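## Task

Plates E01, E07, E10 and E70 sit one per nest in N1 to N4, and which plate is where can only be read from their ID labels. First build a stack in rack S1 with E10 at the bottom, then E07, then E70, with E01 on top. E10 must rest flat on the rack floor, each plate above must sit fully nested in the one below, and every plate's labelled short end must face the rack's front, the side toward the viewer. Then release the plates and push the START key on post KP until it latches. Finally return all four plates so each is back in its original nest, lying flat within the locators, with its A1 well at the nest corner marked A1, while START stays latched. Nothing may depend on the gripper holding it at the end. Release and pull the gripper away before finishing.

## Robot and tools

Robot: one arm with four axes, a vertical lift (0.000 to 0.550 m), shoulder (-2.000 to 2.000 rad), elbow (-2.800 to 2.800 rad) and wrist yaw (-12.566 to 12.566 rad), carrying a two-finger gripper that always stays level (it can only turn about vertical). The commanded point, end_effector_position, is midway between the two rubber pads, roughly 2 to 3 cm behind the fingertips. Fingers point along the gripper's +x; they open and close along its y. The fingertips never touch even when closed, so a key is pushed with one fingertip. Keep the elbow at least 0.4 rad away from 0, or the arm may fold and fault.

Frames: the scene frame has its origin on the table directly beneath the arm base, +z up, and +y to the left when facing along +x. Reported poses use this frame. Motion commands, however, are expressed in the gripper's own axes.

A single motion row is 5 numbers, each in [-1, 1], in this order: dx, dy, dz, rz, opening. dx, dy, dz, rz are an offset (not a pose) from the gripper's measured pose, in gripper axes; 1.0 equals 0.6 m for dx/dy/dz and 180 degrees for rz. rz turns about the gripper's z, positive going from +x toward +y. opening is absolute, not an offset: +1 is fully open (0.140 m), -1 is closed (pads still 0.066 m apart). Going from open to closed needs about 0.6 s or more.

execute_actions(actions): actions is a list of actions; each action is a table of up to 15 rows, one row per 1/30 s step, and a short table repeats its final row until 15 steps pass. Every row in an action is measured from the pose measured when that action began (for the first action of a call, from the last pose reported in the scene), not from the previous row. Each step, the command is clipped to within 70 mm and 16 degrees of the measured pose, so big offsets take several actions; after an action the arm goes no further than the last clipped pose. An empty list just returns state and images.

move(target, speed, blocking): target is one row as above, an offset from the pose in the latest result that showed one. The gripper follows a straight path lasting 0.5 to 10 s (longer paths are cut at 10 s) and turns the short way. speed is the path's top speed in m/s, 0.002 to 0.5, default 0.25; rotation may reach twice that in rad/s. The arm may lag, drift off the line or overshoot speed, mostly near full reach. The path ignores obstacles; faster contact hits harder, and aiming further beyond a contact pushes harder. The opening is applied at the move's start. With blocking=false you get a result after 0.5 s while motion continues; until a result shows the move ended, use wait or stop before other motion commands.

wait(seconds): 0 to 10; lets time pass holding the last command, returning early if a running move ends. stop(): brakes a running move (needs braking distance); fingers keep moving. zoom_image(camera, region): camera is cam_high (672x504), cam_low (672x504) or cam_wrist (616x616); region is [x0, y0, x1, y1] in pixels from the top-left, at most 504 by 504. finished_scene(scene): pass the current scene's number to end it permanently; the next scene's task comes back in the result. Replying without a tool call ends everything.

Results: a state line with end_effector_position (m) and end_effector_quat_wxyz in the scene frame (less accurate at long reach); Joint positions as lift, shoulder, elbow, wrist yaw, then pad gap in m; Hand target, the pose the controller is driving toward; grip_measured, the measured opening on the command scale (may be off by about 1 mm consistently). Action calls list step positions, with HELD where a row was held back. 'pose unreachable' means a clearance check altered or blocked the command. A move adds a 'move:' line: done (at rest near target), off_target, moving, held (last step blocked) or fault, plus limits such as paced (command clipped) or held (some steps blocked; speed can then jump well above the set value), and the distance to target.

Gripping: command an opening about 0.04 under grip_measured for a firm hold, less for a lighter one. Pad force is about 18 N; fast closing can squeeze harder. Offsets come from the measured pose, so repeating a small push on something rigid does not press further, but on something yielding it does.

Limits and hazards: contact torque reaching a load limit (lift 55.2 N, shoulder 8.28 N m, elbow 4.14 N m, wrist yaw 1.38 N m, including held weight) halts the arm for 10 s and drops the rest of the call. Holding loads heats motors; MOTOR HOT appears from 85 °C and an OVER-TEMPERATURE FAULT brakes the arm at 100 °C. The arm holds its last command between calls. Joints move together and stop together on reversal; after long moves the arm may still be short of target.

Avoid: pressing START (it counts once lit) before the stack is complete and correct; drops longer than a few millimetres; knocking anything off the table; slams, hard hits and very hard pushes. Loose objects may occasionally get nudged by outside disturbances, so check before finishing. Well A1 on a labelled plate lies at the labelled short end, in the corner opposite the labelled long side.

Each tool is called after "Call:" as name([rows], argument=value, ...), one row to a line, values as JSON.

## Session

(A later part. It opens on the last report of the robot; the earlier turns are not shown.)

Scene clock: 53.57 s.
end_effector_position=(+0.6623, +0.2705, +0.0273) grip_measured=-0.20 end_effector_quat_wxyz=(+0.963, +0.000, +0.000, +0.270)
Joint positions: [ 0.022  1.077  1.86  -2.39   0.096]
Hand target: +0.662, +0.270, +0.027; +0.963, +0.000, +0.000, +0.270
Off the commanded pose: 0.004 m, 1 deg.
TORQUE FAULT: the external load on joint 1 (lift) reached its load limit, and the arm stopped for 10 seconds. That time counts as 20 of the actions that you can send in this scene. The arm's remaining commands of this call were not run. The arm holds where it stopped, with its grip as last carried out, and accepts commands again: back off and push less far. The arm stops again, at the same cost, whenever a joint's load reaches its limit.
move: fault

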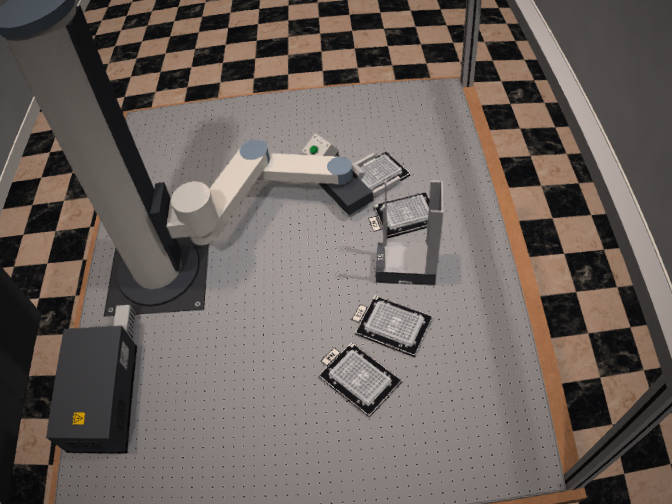

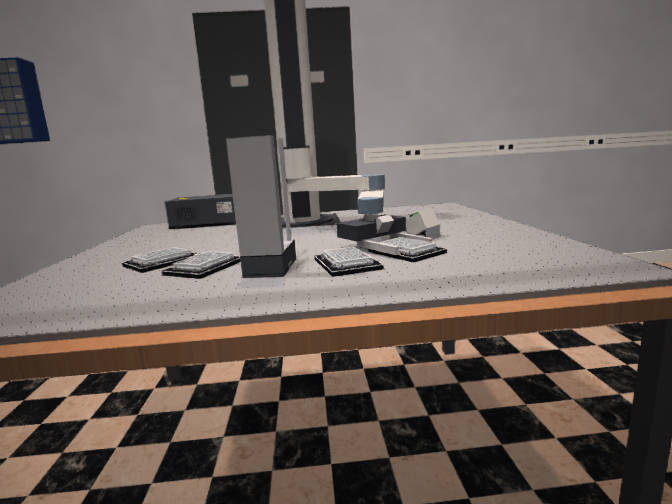

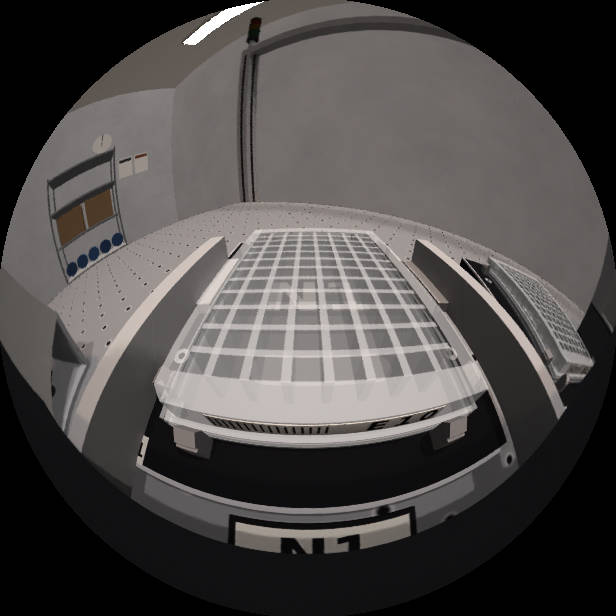

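Call:
move(target=[0,0,-0.37,0,-0.52], speed=0.2)

Call:
move(target=[0,0,-0.016,0,-0.52], speed=0.015)

Call:
move(target=[0,0,0,0,0.1])

Call:
move(target=[-0.27,0,0,0,0.1])

Call:
zoom_image(camera="cam_wrist", region=[240,170,400,280])

Call:
move(target=[0.03,-0.24,-0.055,-0.097,0.1])

Call:
move(target=[0.19,0,0,0,0.1], speed=0.15)

Scene clock: 152.60 s.
end_effector_position=(+0.7164, -0.0787, +0.0932) grip_measured=-0.46 end_effector_quat_wxyz=(+0.998, +0.000, +0.000, -0.065)
Joint positions: [ 0.088  0.463  1.794 -2.387  0.086]
Hand target: +0.716, -0.079, +0.093; +0.998, +0.000, +0.000, -0.065
Off the commanded pose: 0.000 m, 0 deg.
move: done

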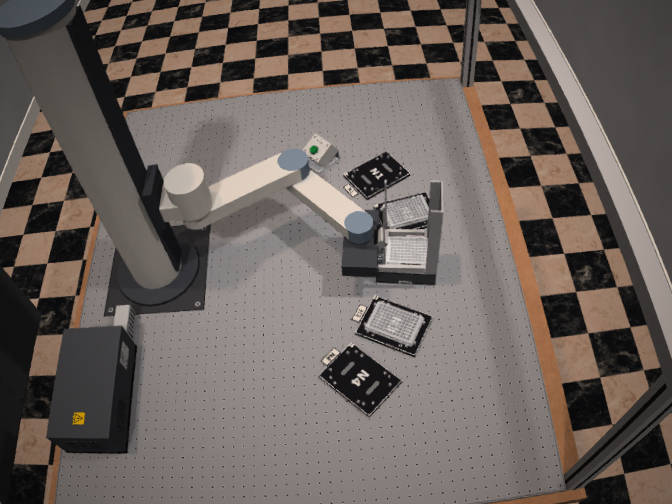

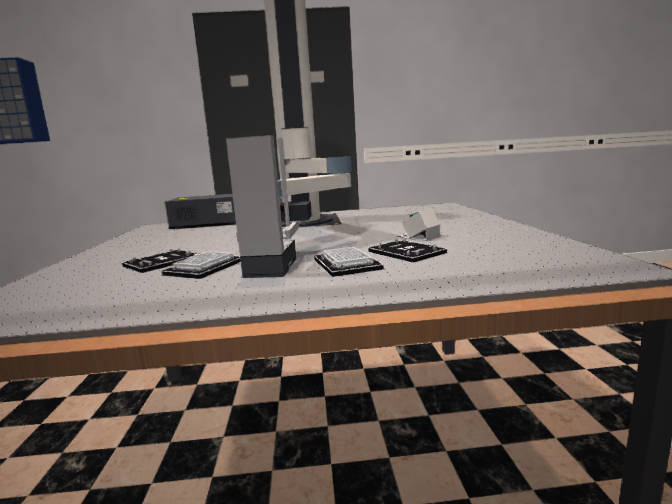

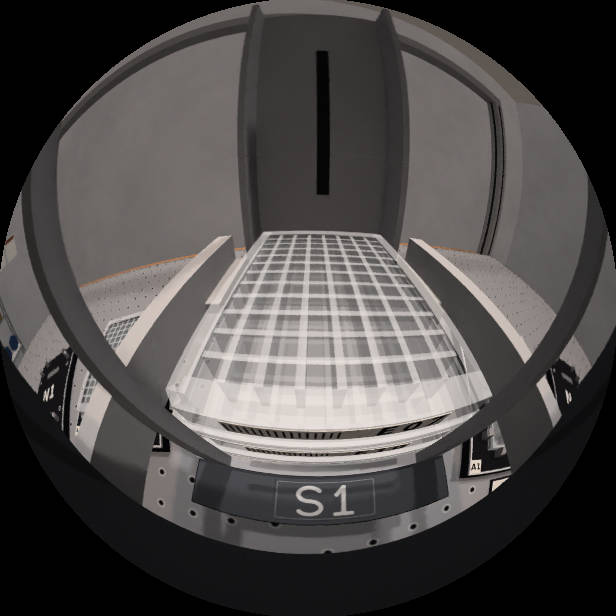

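Scene clock: 153.47 s.
end_effector_position=(+0.7164, -0.0787, +0.0837) grip_measured=-0.46 end_effector_quat_wxyz=(+0.998, +0.000, +0.000, -0.065)
Joint positions: [ 0.079  0.463  1.794 -2.387  0.086]
Hand target: +0.716, -0.079, +0.084; +0.998, +0.000, +0.000, -0.065
Off the commanded pose: 0.000 m, 0 deg.
move: done

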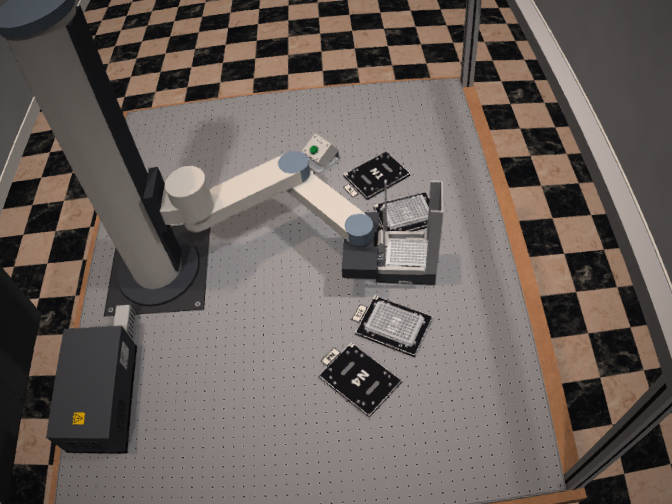

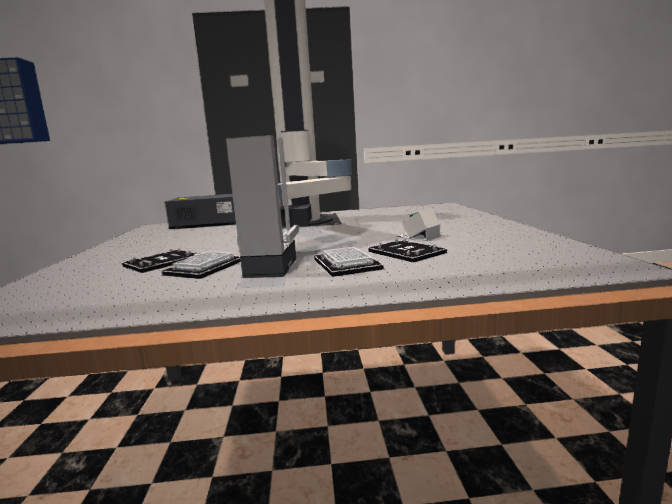

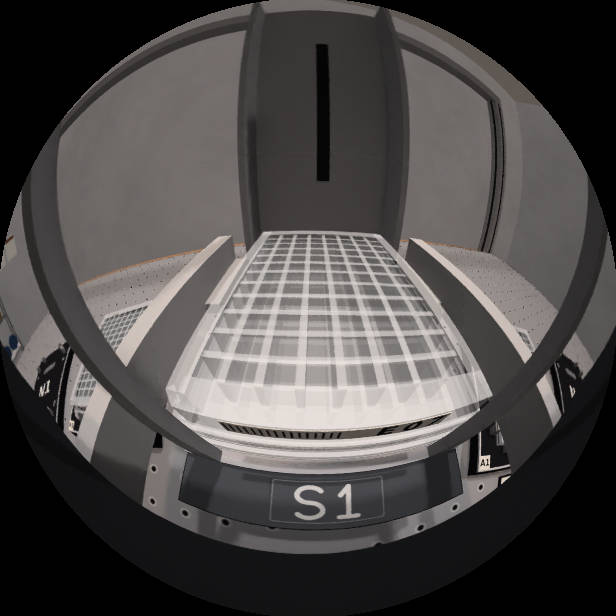

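Scene clock: 153.97 s.
end_effector_position=(+0.7164, -0.0787, +0.0837) grip_measured=+0.10 end_effector_quat_wxyz=(+0.998, +0.000, +0.000, -0.065)
Joint positions: [ 0.079  0.463  1.794 -2.386  0.107]
Hand target: +0.716, -0.079, +0.084; +0.998, +0.000, +0.000, -0.065
Off the commanded pose: 0.000 m, 0 deg.
move: done

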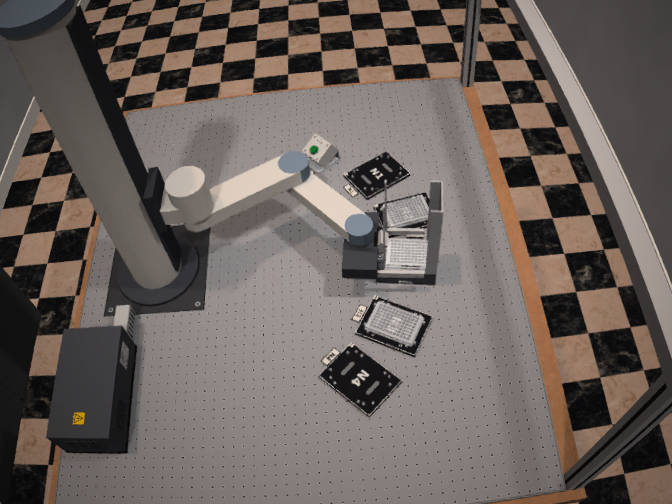

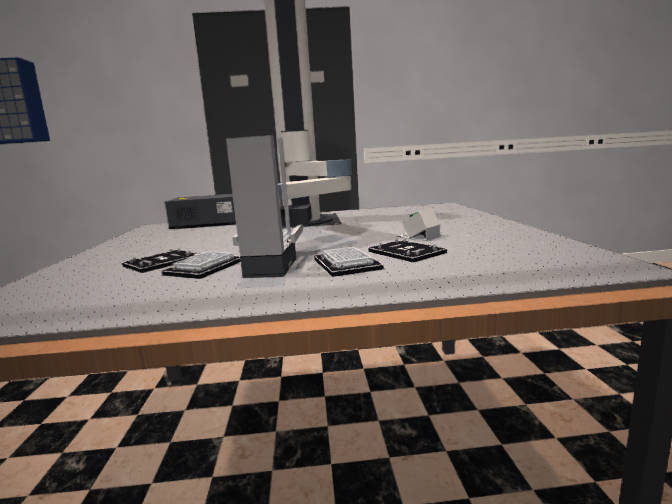

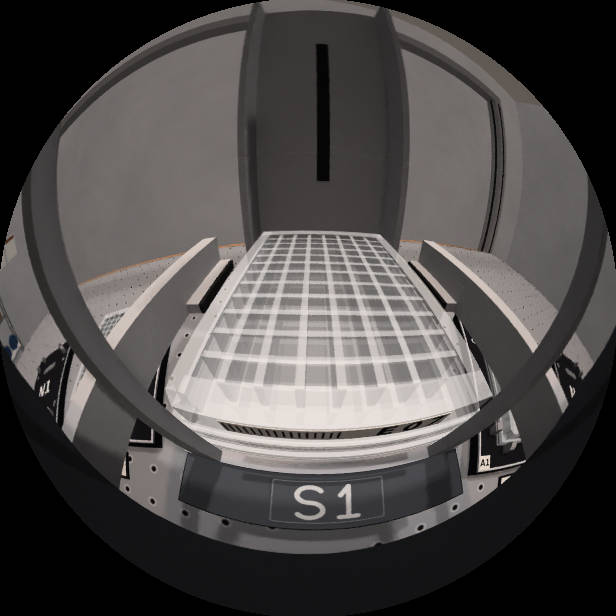

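Scene clock: 155.03 s.
end_effector_position=(+0.5558, -0.0577, +0.0837) grip_measured=+0.10 end_effector_quat_wxyz=(+0.998, +0.000, +0.000, -0.065)
Joint positions: [ 0.079  0.778  0.971 -1.879  0.107]
Hand target: +0.556, -0.058, +0.084; +0.998, +0.000, +0.000, -0.065
Off the commanded pose: 0.000 m, 0 deg.
move: done

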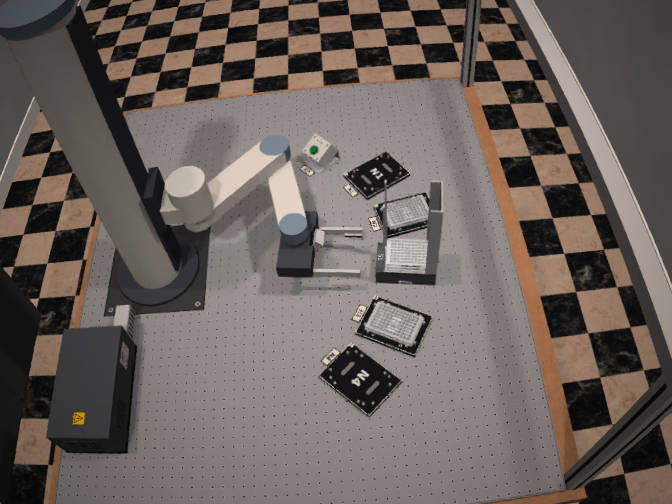

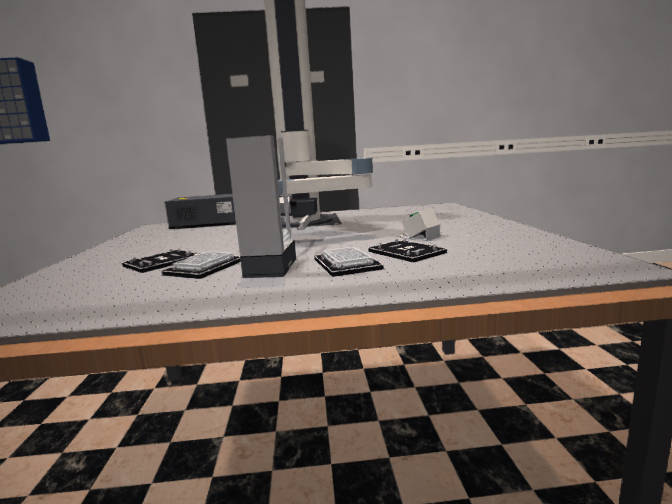

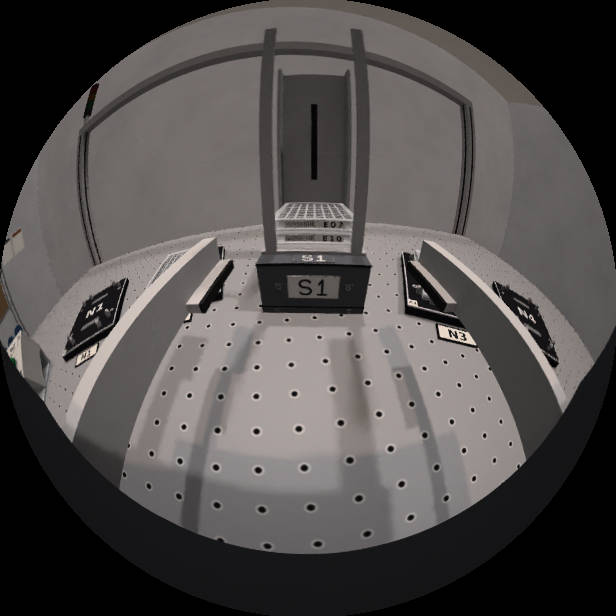

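Region (240, 170, 400, 280) of cam_wrist's 616x616 image, scaled by 3.150, with more detail than that image has; it fills the top 346 rows of this view, and the rest is white.

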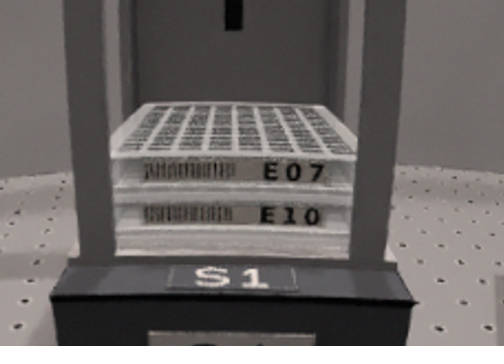

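Scene clock: 156.07 s.
end_effector_position=(+0.5549, -0.2029, +0.0507) grip_measured=+0.10 end_effector_quat_wxyz=(+0.976, +0.000, +0.000, -0.216)
Joint positions: [ 0.046  0.349  1.179 -1.963  0.107]
Hand target: +0.555, -0.203, +0.051; +0.976, +0.000, +0.000, -0.216
Off the commanded pose: 0.000 m, 0 deg.
move: done

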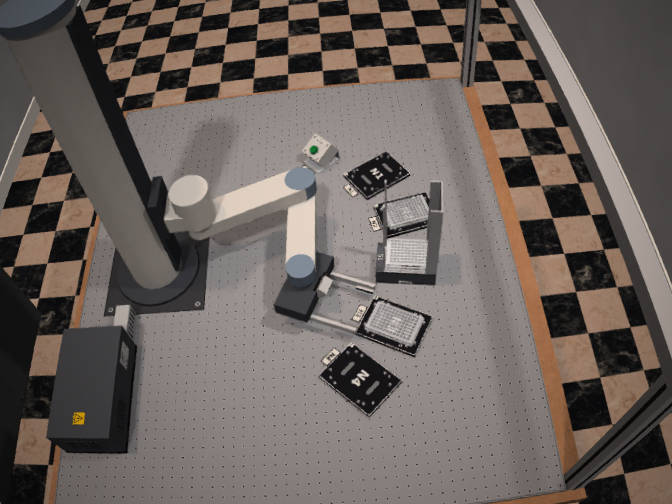

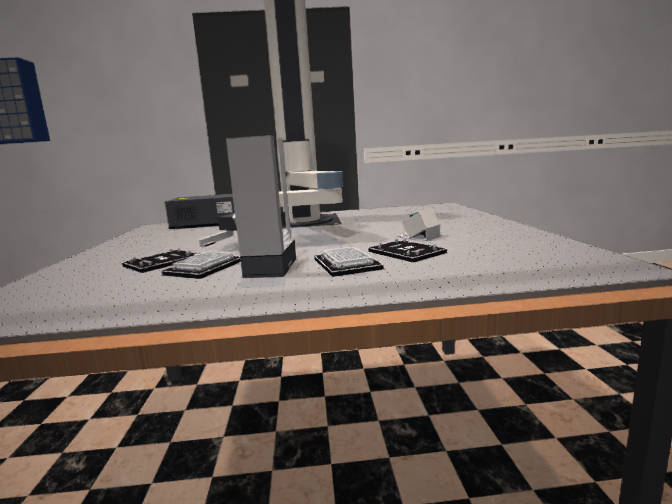

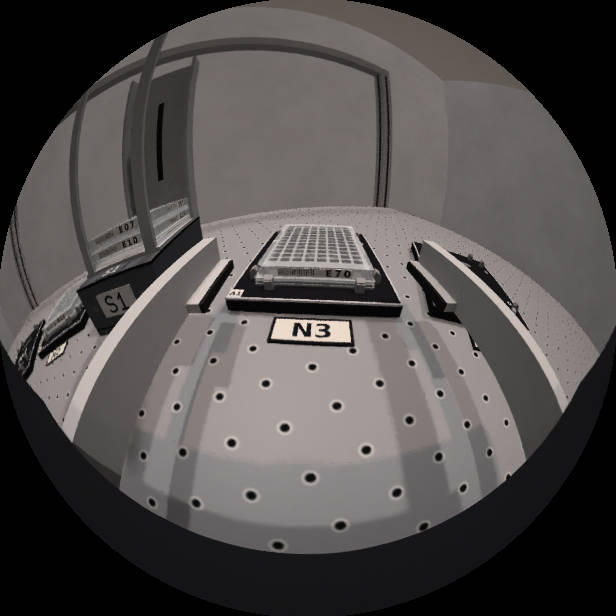

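Scene clock: 157.17 s.
end_effector_position=(+0.6583, -0.2509, +0.0507) grip_measured=+0.10 end_effector_quat_wxyz=(+0.977, +0.000, +0.000, -0.215)
Joint positions: [ 0.046  0.125  1.779 -2.338  0.107]
Hand target: +0.658, -0.251, +0.051; +0.976, +0.000, +0.000, -0.216
Off the commanded pose: 0.000 m, 0 deg.
move: done

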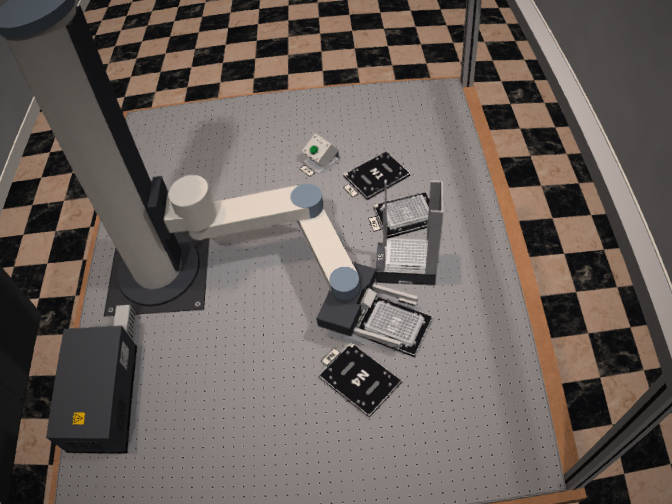

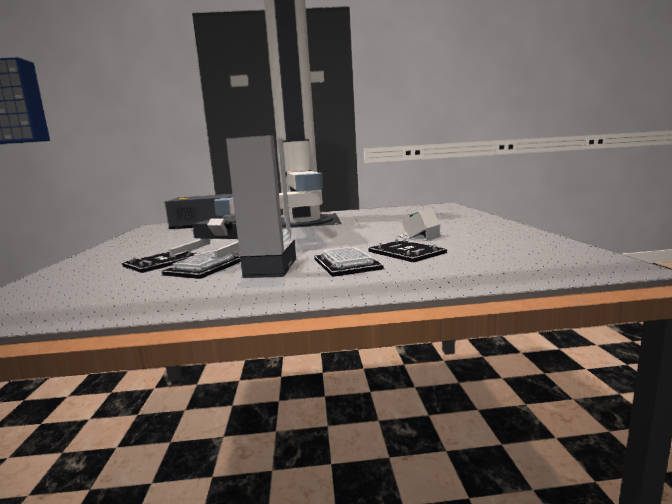

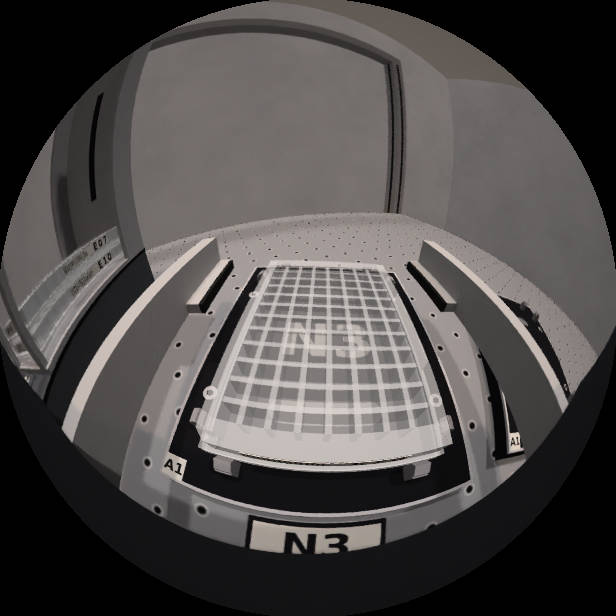

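Call:
move(target=[-0.005,-0.004,-0.035,-0.017,0.0], speed=0.04)

Scene clock: 161.43 s.
end_effector_position=(+0.6546, -0.2518, +0.0297) grip_measured=+0.00 end_effector_quat_wxyz=(+0.970, +0.000, +0.000, -0.241)
Joint positions: [ 0.025  0.145  1.761 -2.393  0.103]
Hand target: +0.655, -0.252, +0.030; +0.970, +0.000, +0.000, -0.241
Off the commanded pose: 0.000 m, 0 deg.
move: done

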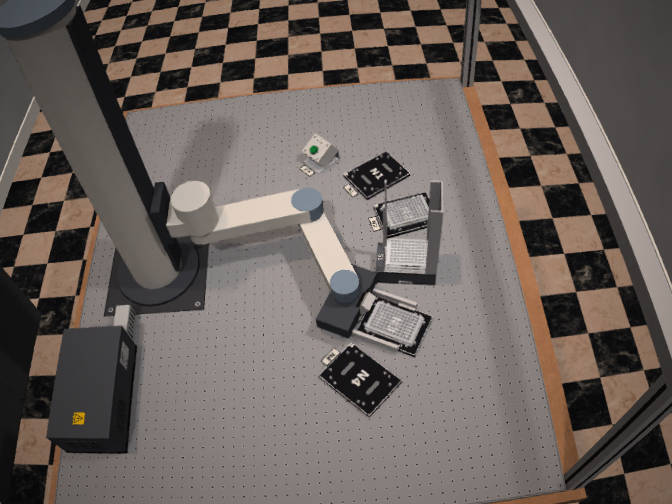

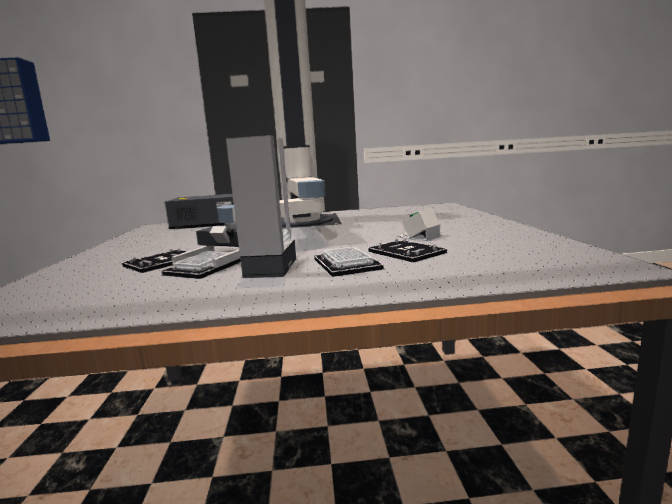

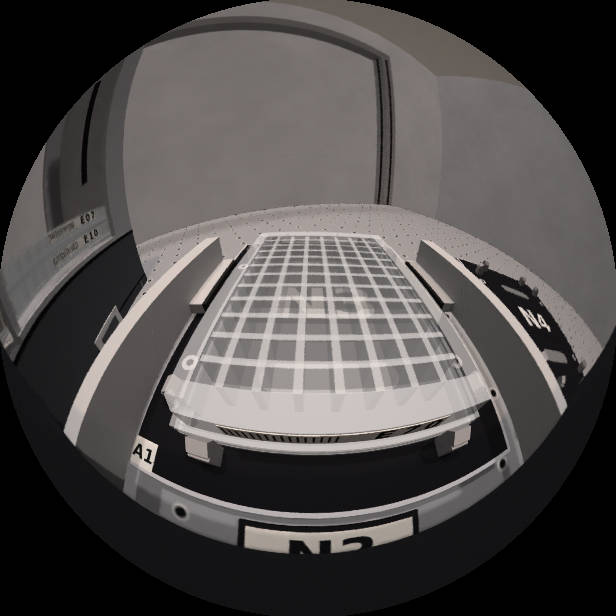

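Call:
move(target=[-0.001,0.0015,-0.001,0,-0.36], speed=0.03)

Call:
move(target=[0,0,0,0,-0.52])

Call:
move(target=[0,0,0.51,0,-0.52])

Scene clock: 165.83 s.
end_effector_position=(+0.6545, -0.2508, +0.0291) grip_measured=-0.36 end_effector_quat_wxyz=(+0.970, +0.000, +0.000, -0.241)
Joint positions: [ 0.024  0.148  1.757 -2.393  0.09 ]
Hand target: +0.654, -0.251, +0.029; +0.970, +0.000, +0.000, -0.241
Off the commanded pose: 0.000 m, 0 deg.
move: done

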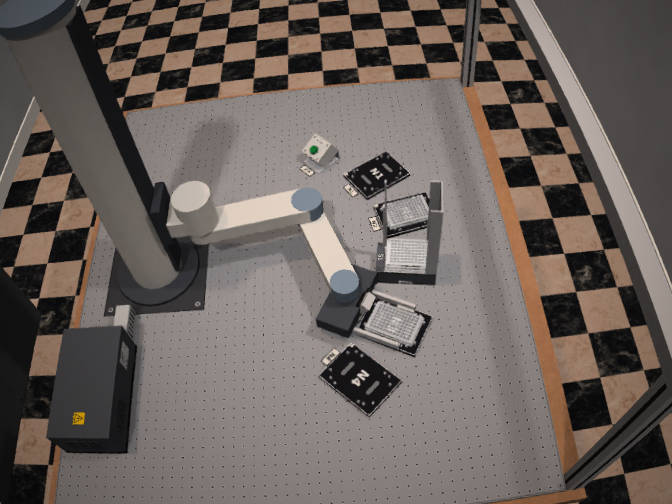

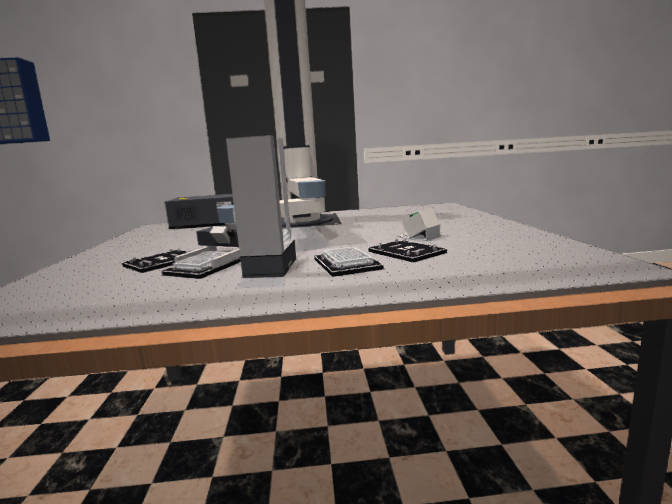

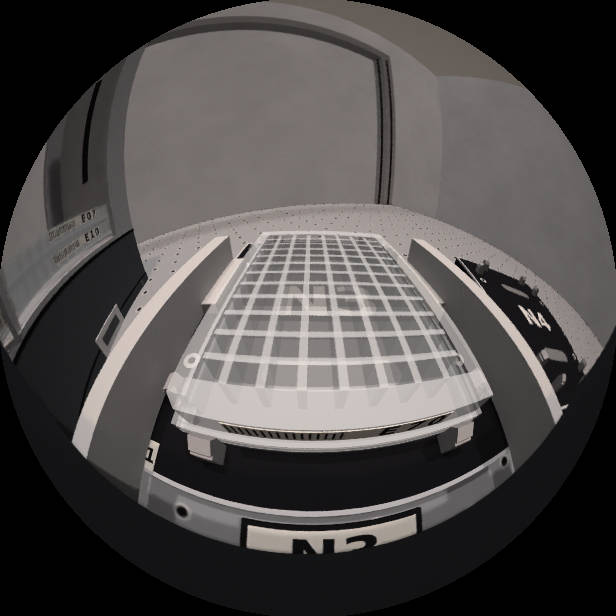

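Scene clock: 166.33 s.
end_effector_position=(+0.6545, -0.2508, +0.0291) grip_measured=-0.47 end_effector_quat_wxyz=(+0.970, +0.000, +0.000, -0.241)
Joint positions: [ 0.024  0.148  1.757 -2.393  0.086]
Hand target: +0.655, -0.251, +0.029; +0.970, +0.000, +0.000, -0.241
Off the commanded pose: 0.000 m, 0 deg.
move: done

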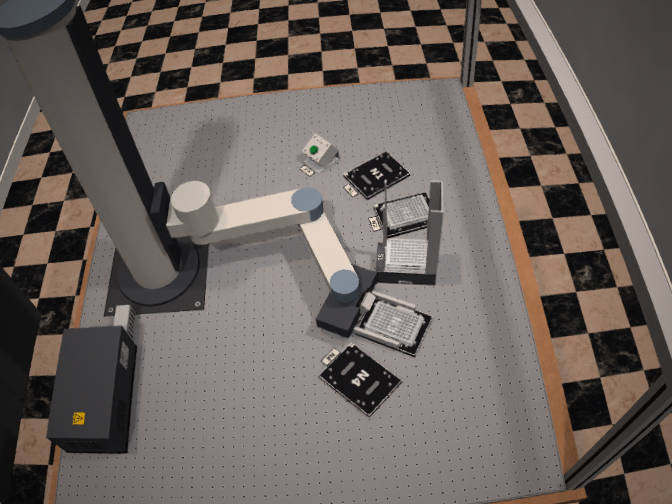

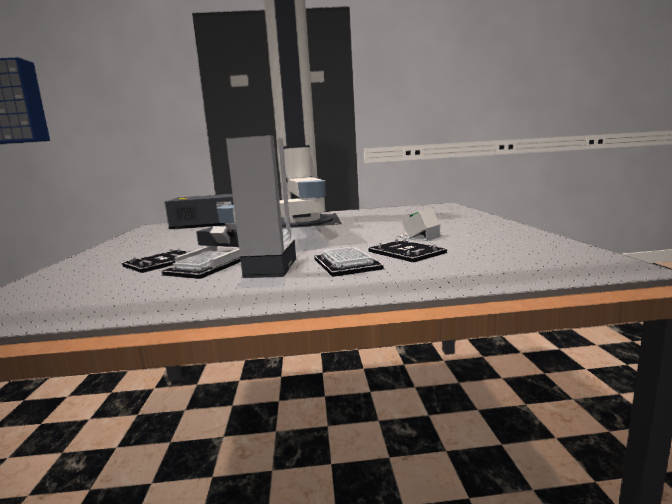

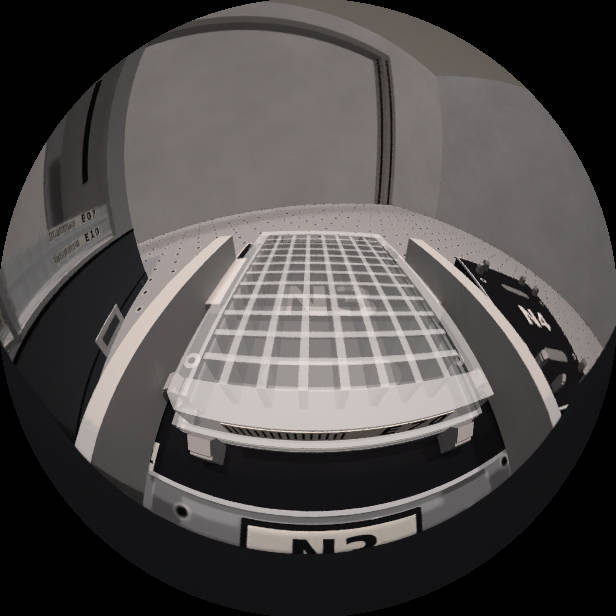

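Scene clock: 167.97 s.
end_effector_position=(+0.6545, -0.2508, +0.3351) grip_measured=-0.47 end_effector_quat_wxyz=(+0.971, +0.000, +0.000, -0.241)
Joint positions: [ 0.33   0.148  1.757 -2.393  0.086]
Hand target: +0.655, -0.251, +0.335; +0.970, +0.000, +0.000, -0.241
Off the commanded pose: 0.000 m, 0 deg.
move: done

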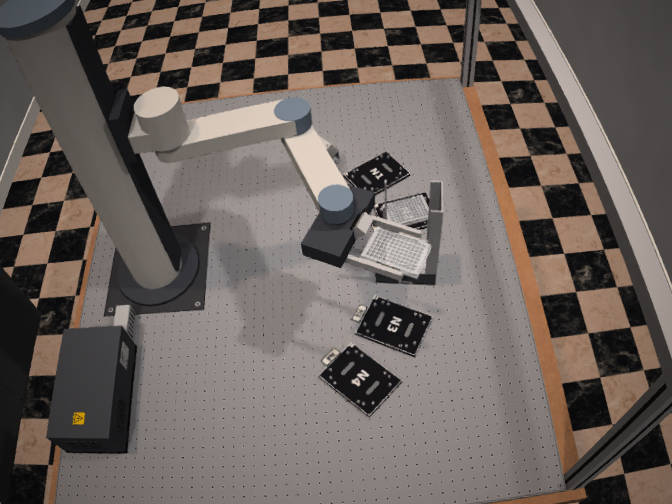

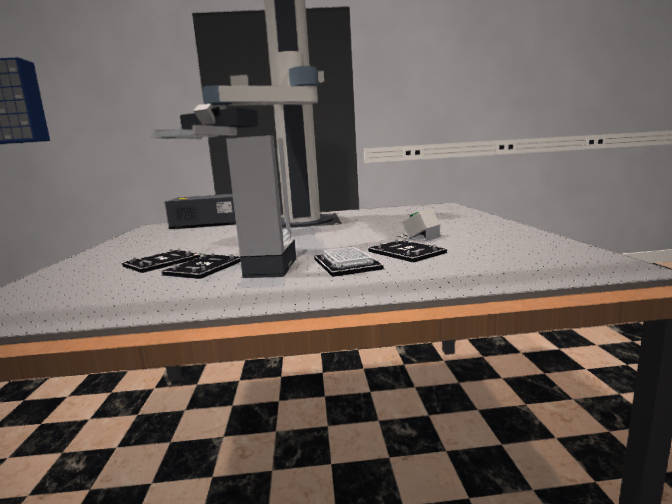

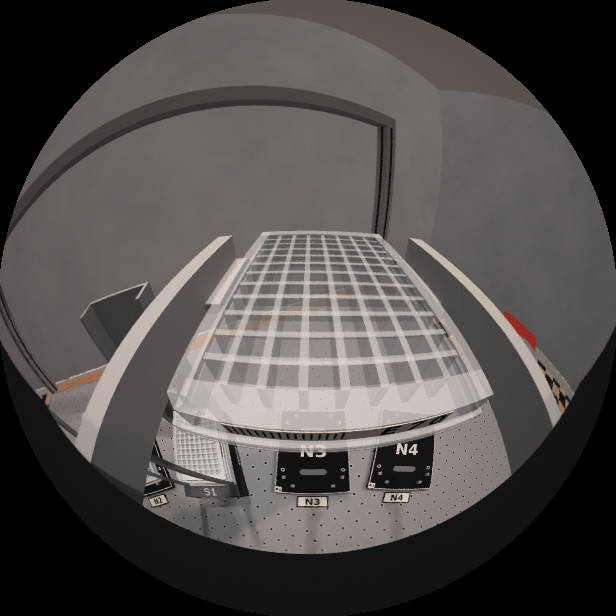

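Call:
move(target=[-0.0424,0.3015,-0.005,0.1108,-0.52])

Call:
move(target=[0,0,-0.028,0,-0.52], speed=0.02)

Scene clock: 175.73 s.
end_effector_position=(+0.7168, -0.0788, +0.3321) grip_measured=-0.47 end_effector_quat_wxyz=(+0.998, +0.000, +0.000, -0.069)
Joint positions: [ 0.327  0.465  1.796 -2.399  0.086]
Hand target: +0.717, -0.079, +0.332; +0.998, +0.000, +0.000, -0.069
Off the commanded pose: 0.000 m, 0 deg.
move: done

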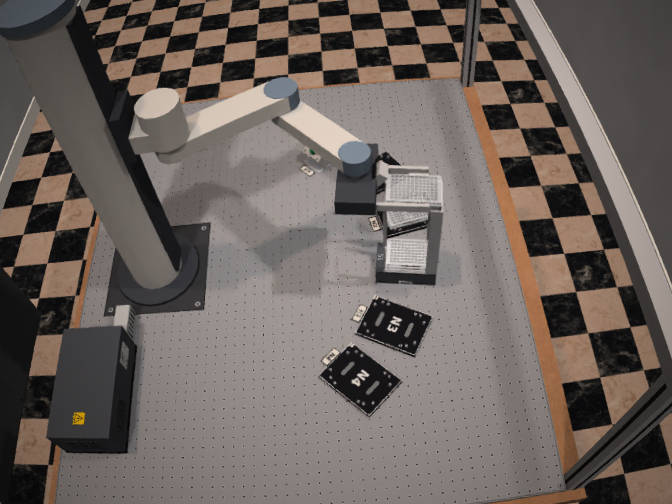

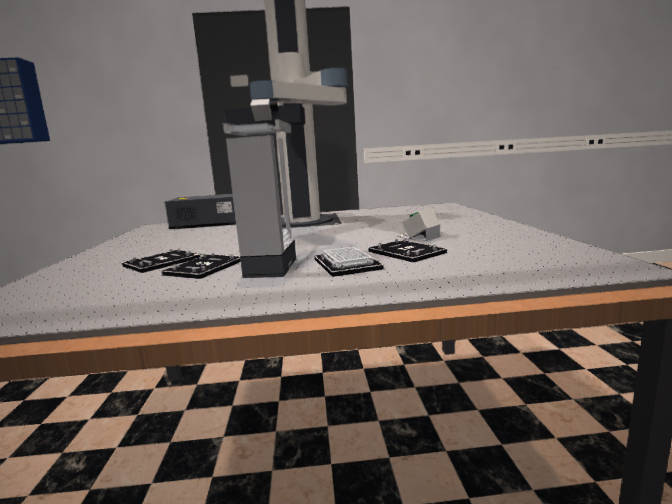

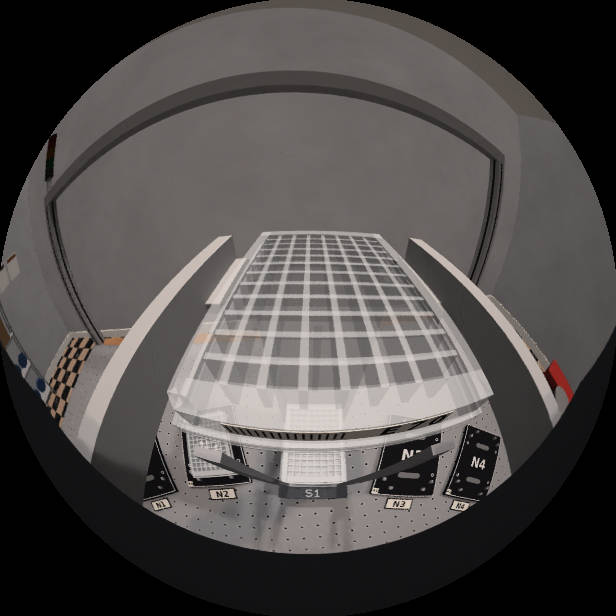

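Scene clock: 176.80 s.
end_effector_position=(+0.7167, -0.0792, +0.3154) grip_measured=-0.47 end_effector_quat_wxyz=(+0.998, +0.000, +0.000, -0.070)
Joint positions: [ 0.31   0.465  1.796 -2.4    0.085]
Hand target: +0.717, -0.079, +0.315; +0.998, +0.000, +0.000, -0.069
Off the commanded pose: 0.000 m, 0 deg.
move: done

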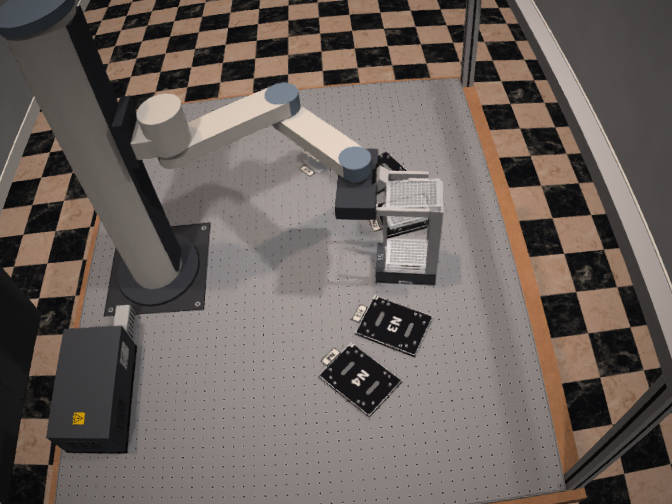

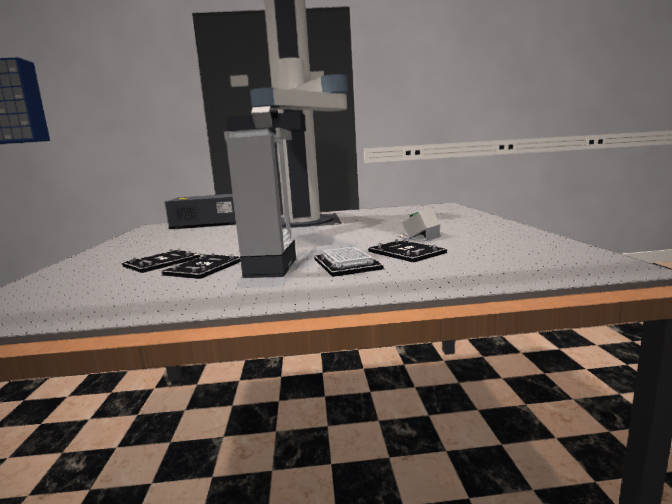

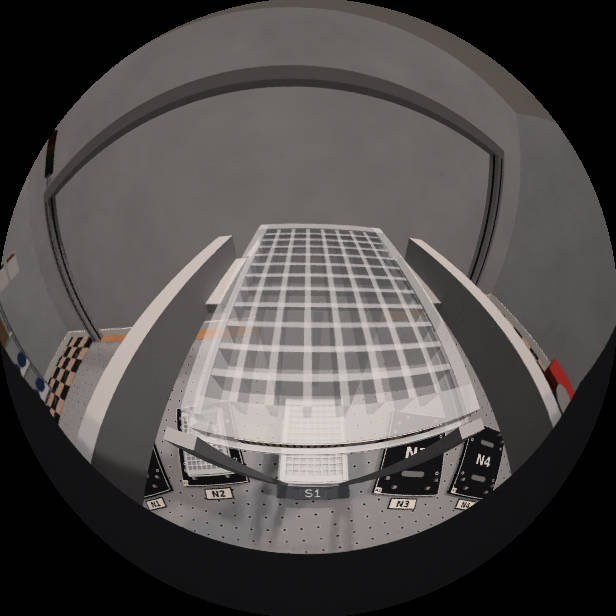

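Caught left again; rotate a bit more.

Call:
move(target=[0,-0.0005,0.001,-0.003,-0.52], speed=0.01)

Call:
move(target=[0,0,-0.008,0,-0.52], speed=0.01)

Scene clock: 180.93 s.
end_effector_position=(+0.7168, -0.0790, +0.3160) grip_measured=-0.47 end_effector_quat_wxyz=(+0.997, +0.000, +0.000, -0.074)
Joint positions: [ 0.311  0.467  1.796 -2.411  0.085]
Hand target: +0.717, -0.079, +0.316; +0.997, +0.000, +0.000, -0.075
Off the commanded pose: 0.000 m, 0 deg.
move: done

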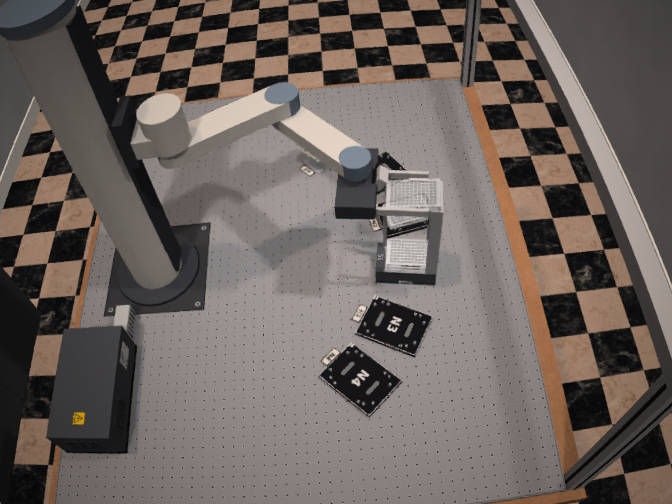

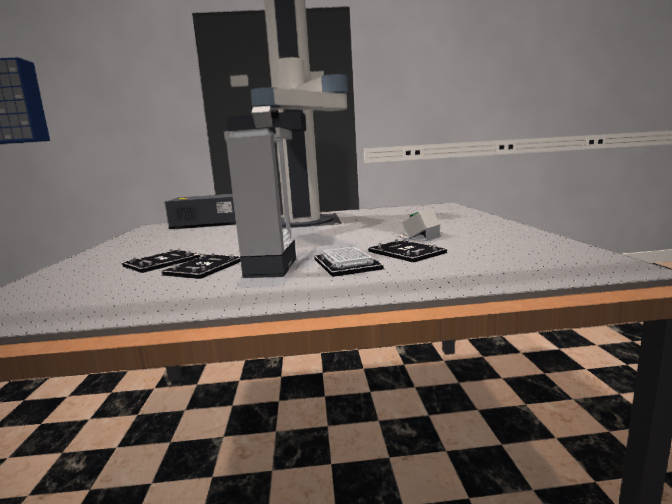

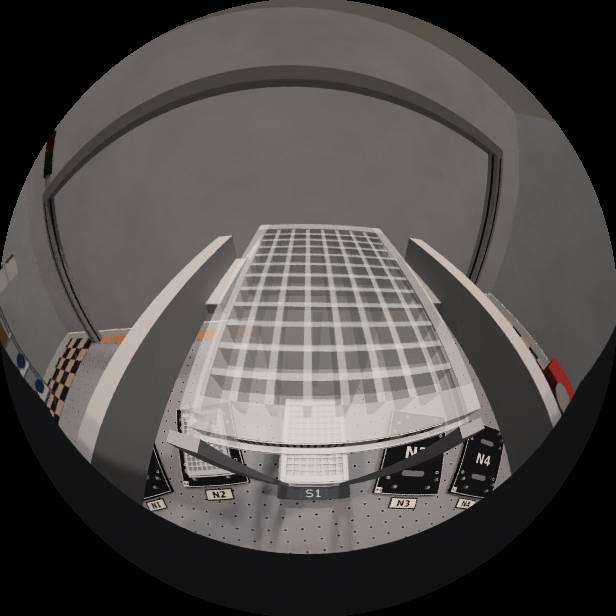

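Scene clock: 181.63 s.
end_effector_position=(+0.7166, -0.0789, +0.3112) grip_measured=-0.47 end_effector_quat_wxyz=(+0.997, +0.000, +0.000, -0.073)
Joint positions: [ 0.306  0.468  1.795 -2.41   0.085]
Hand target: +0.717, -0.079, +0.311; +0.997, +0.000, +0.000, -0.074
Off the commanded pose: 0.000 m, 0 deg.
move: done

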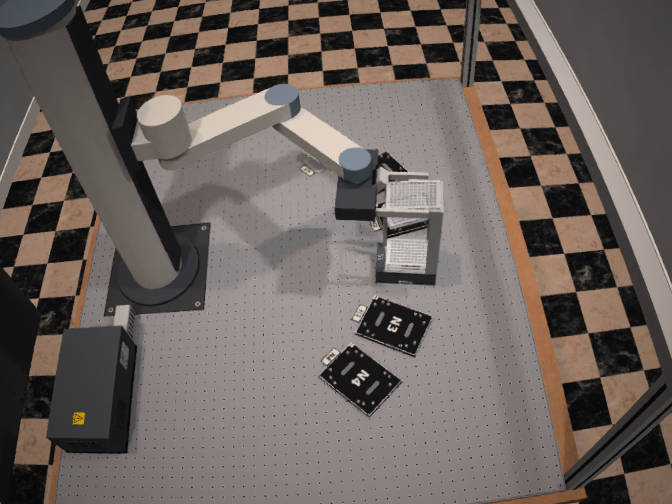

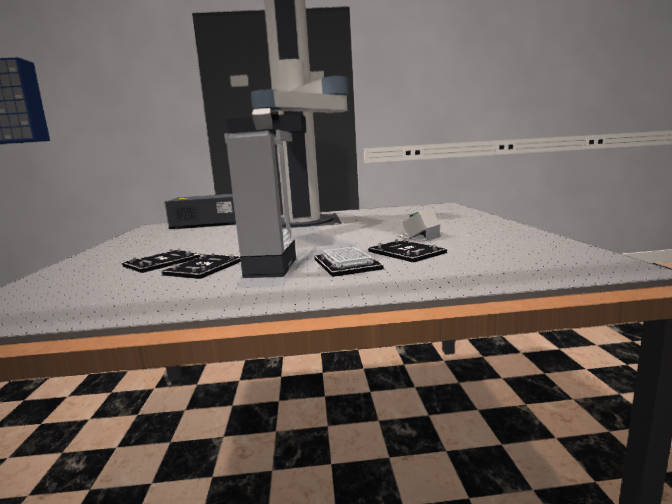

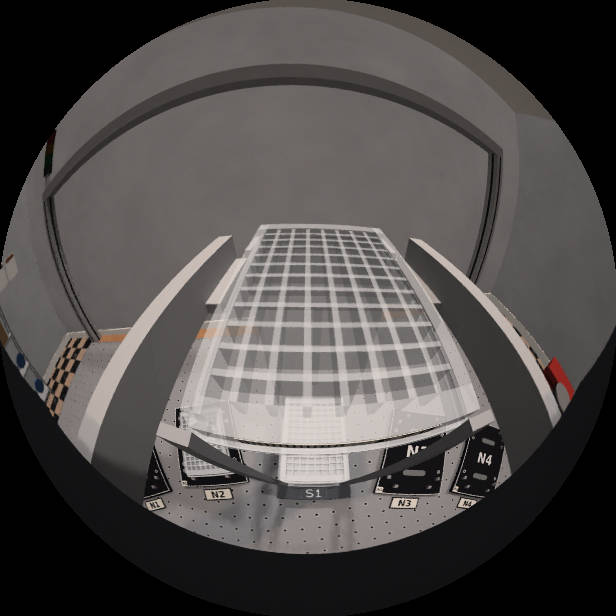

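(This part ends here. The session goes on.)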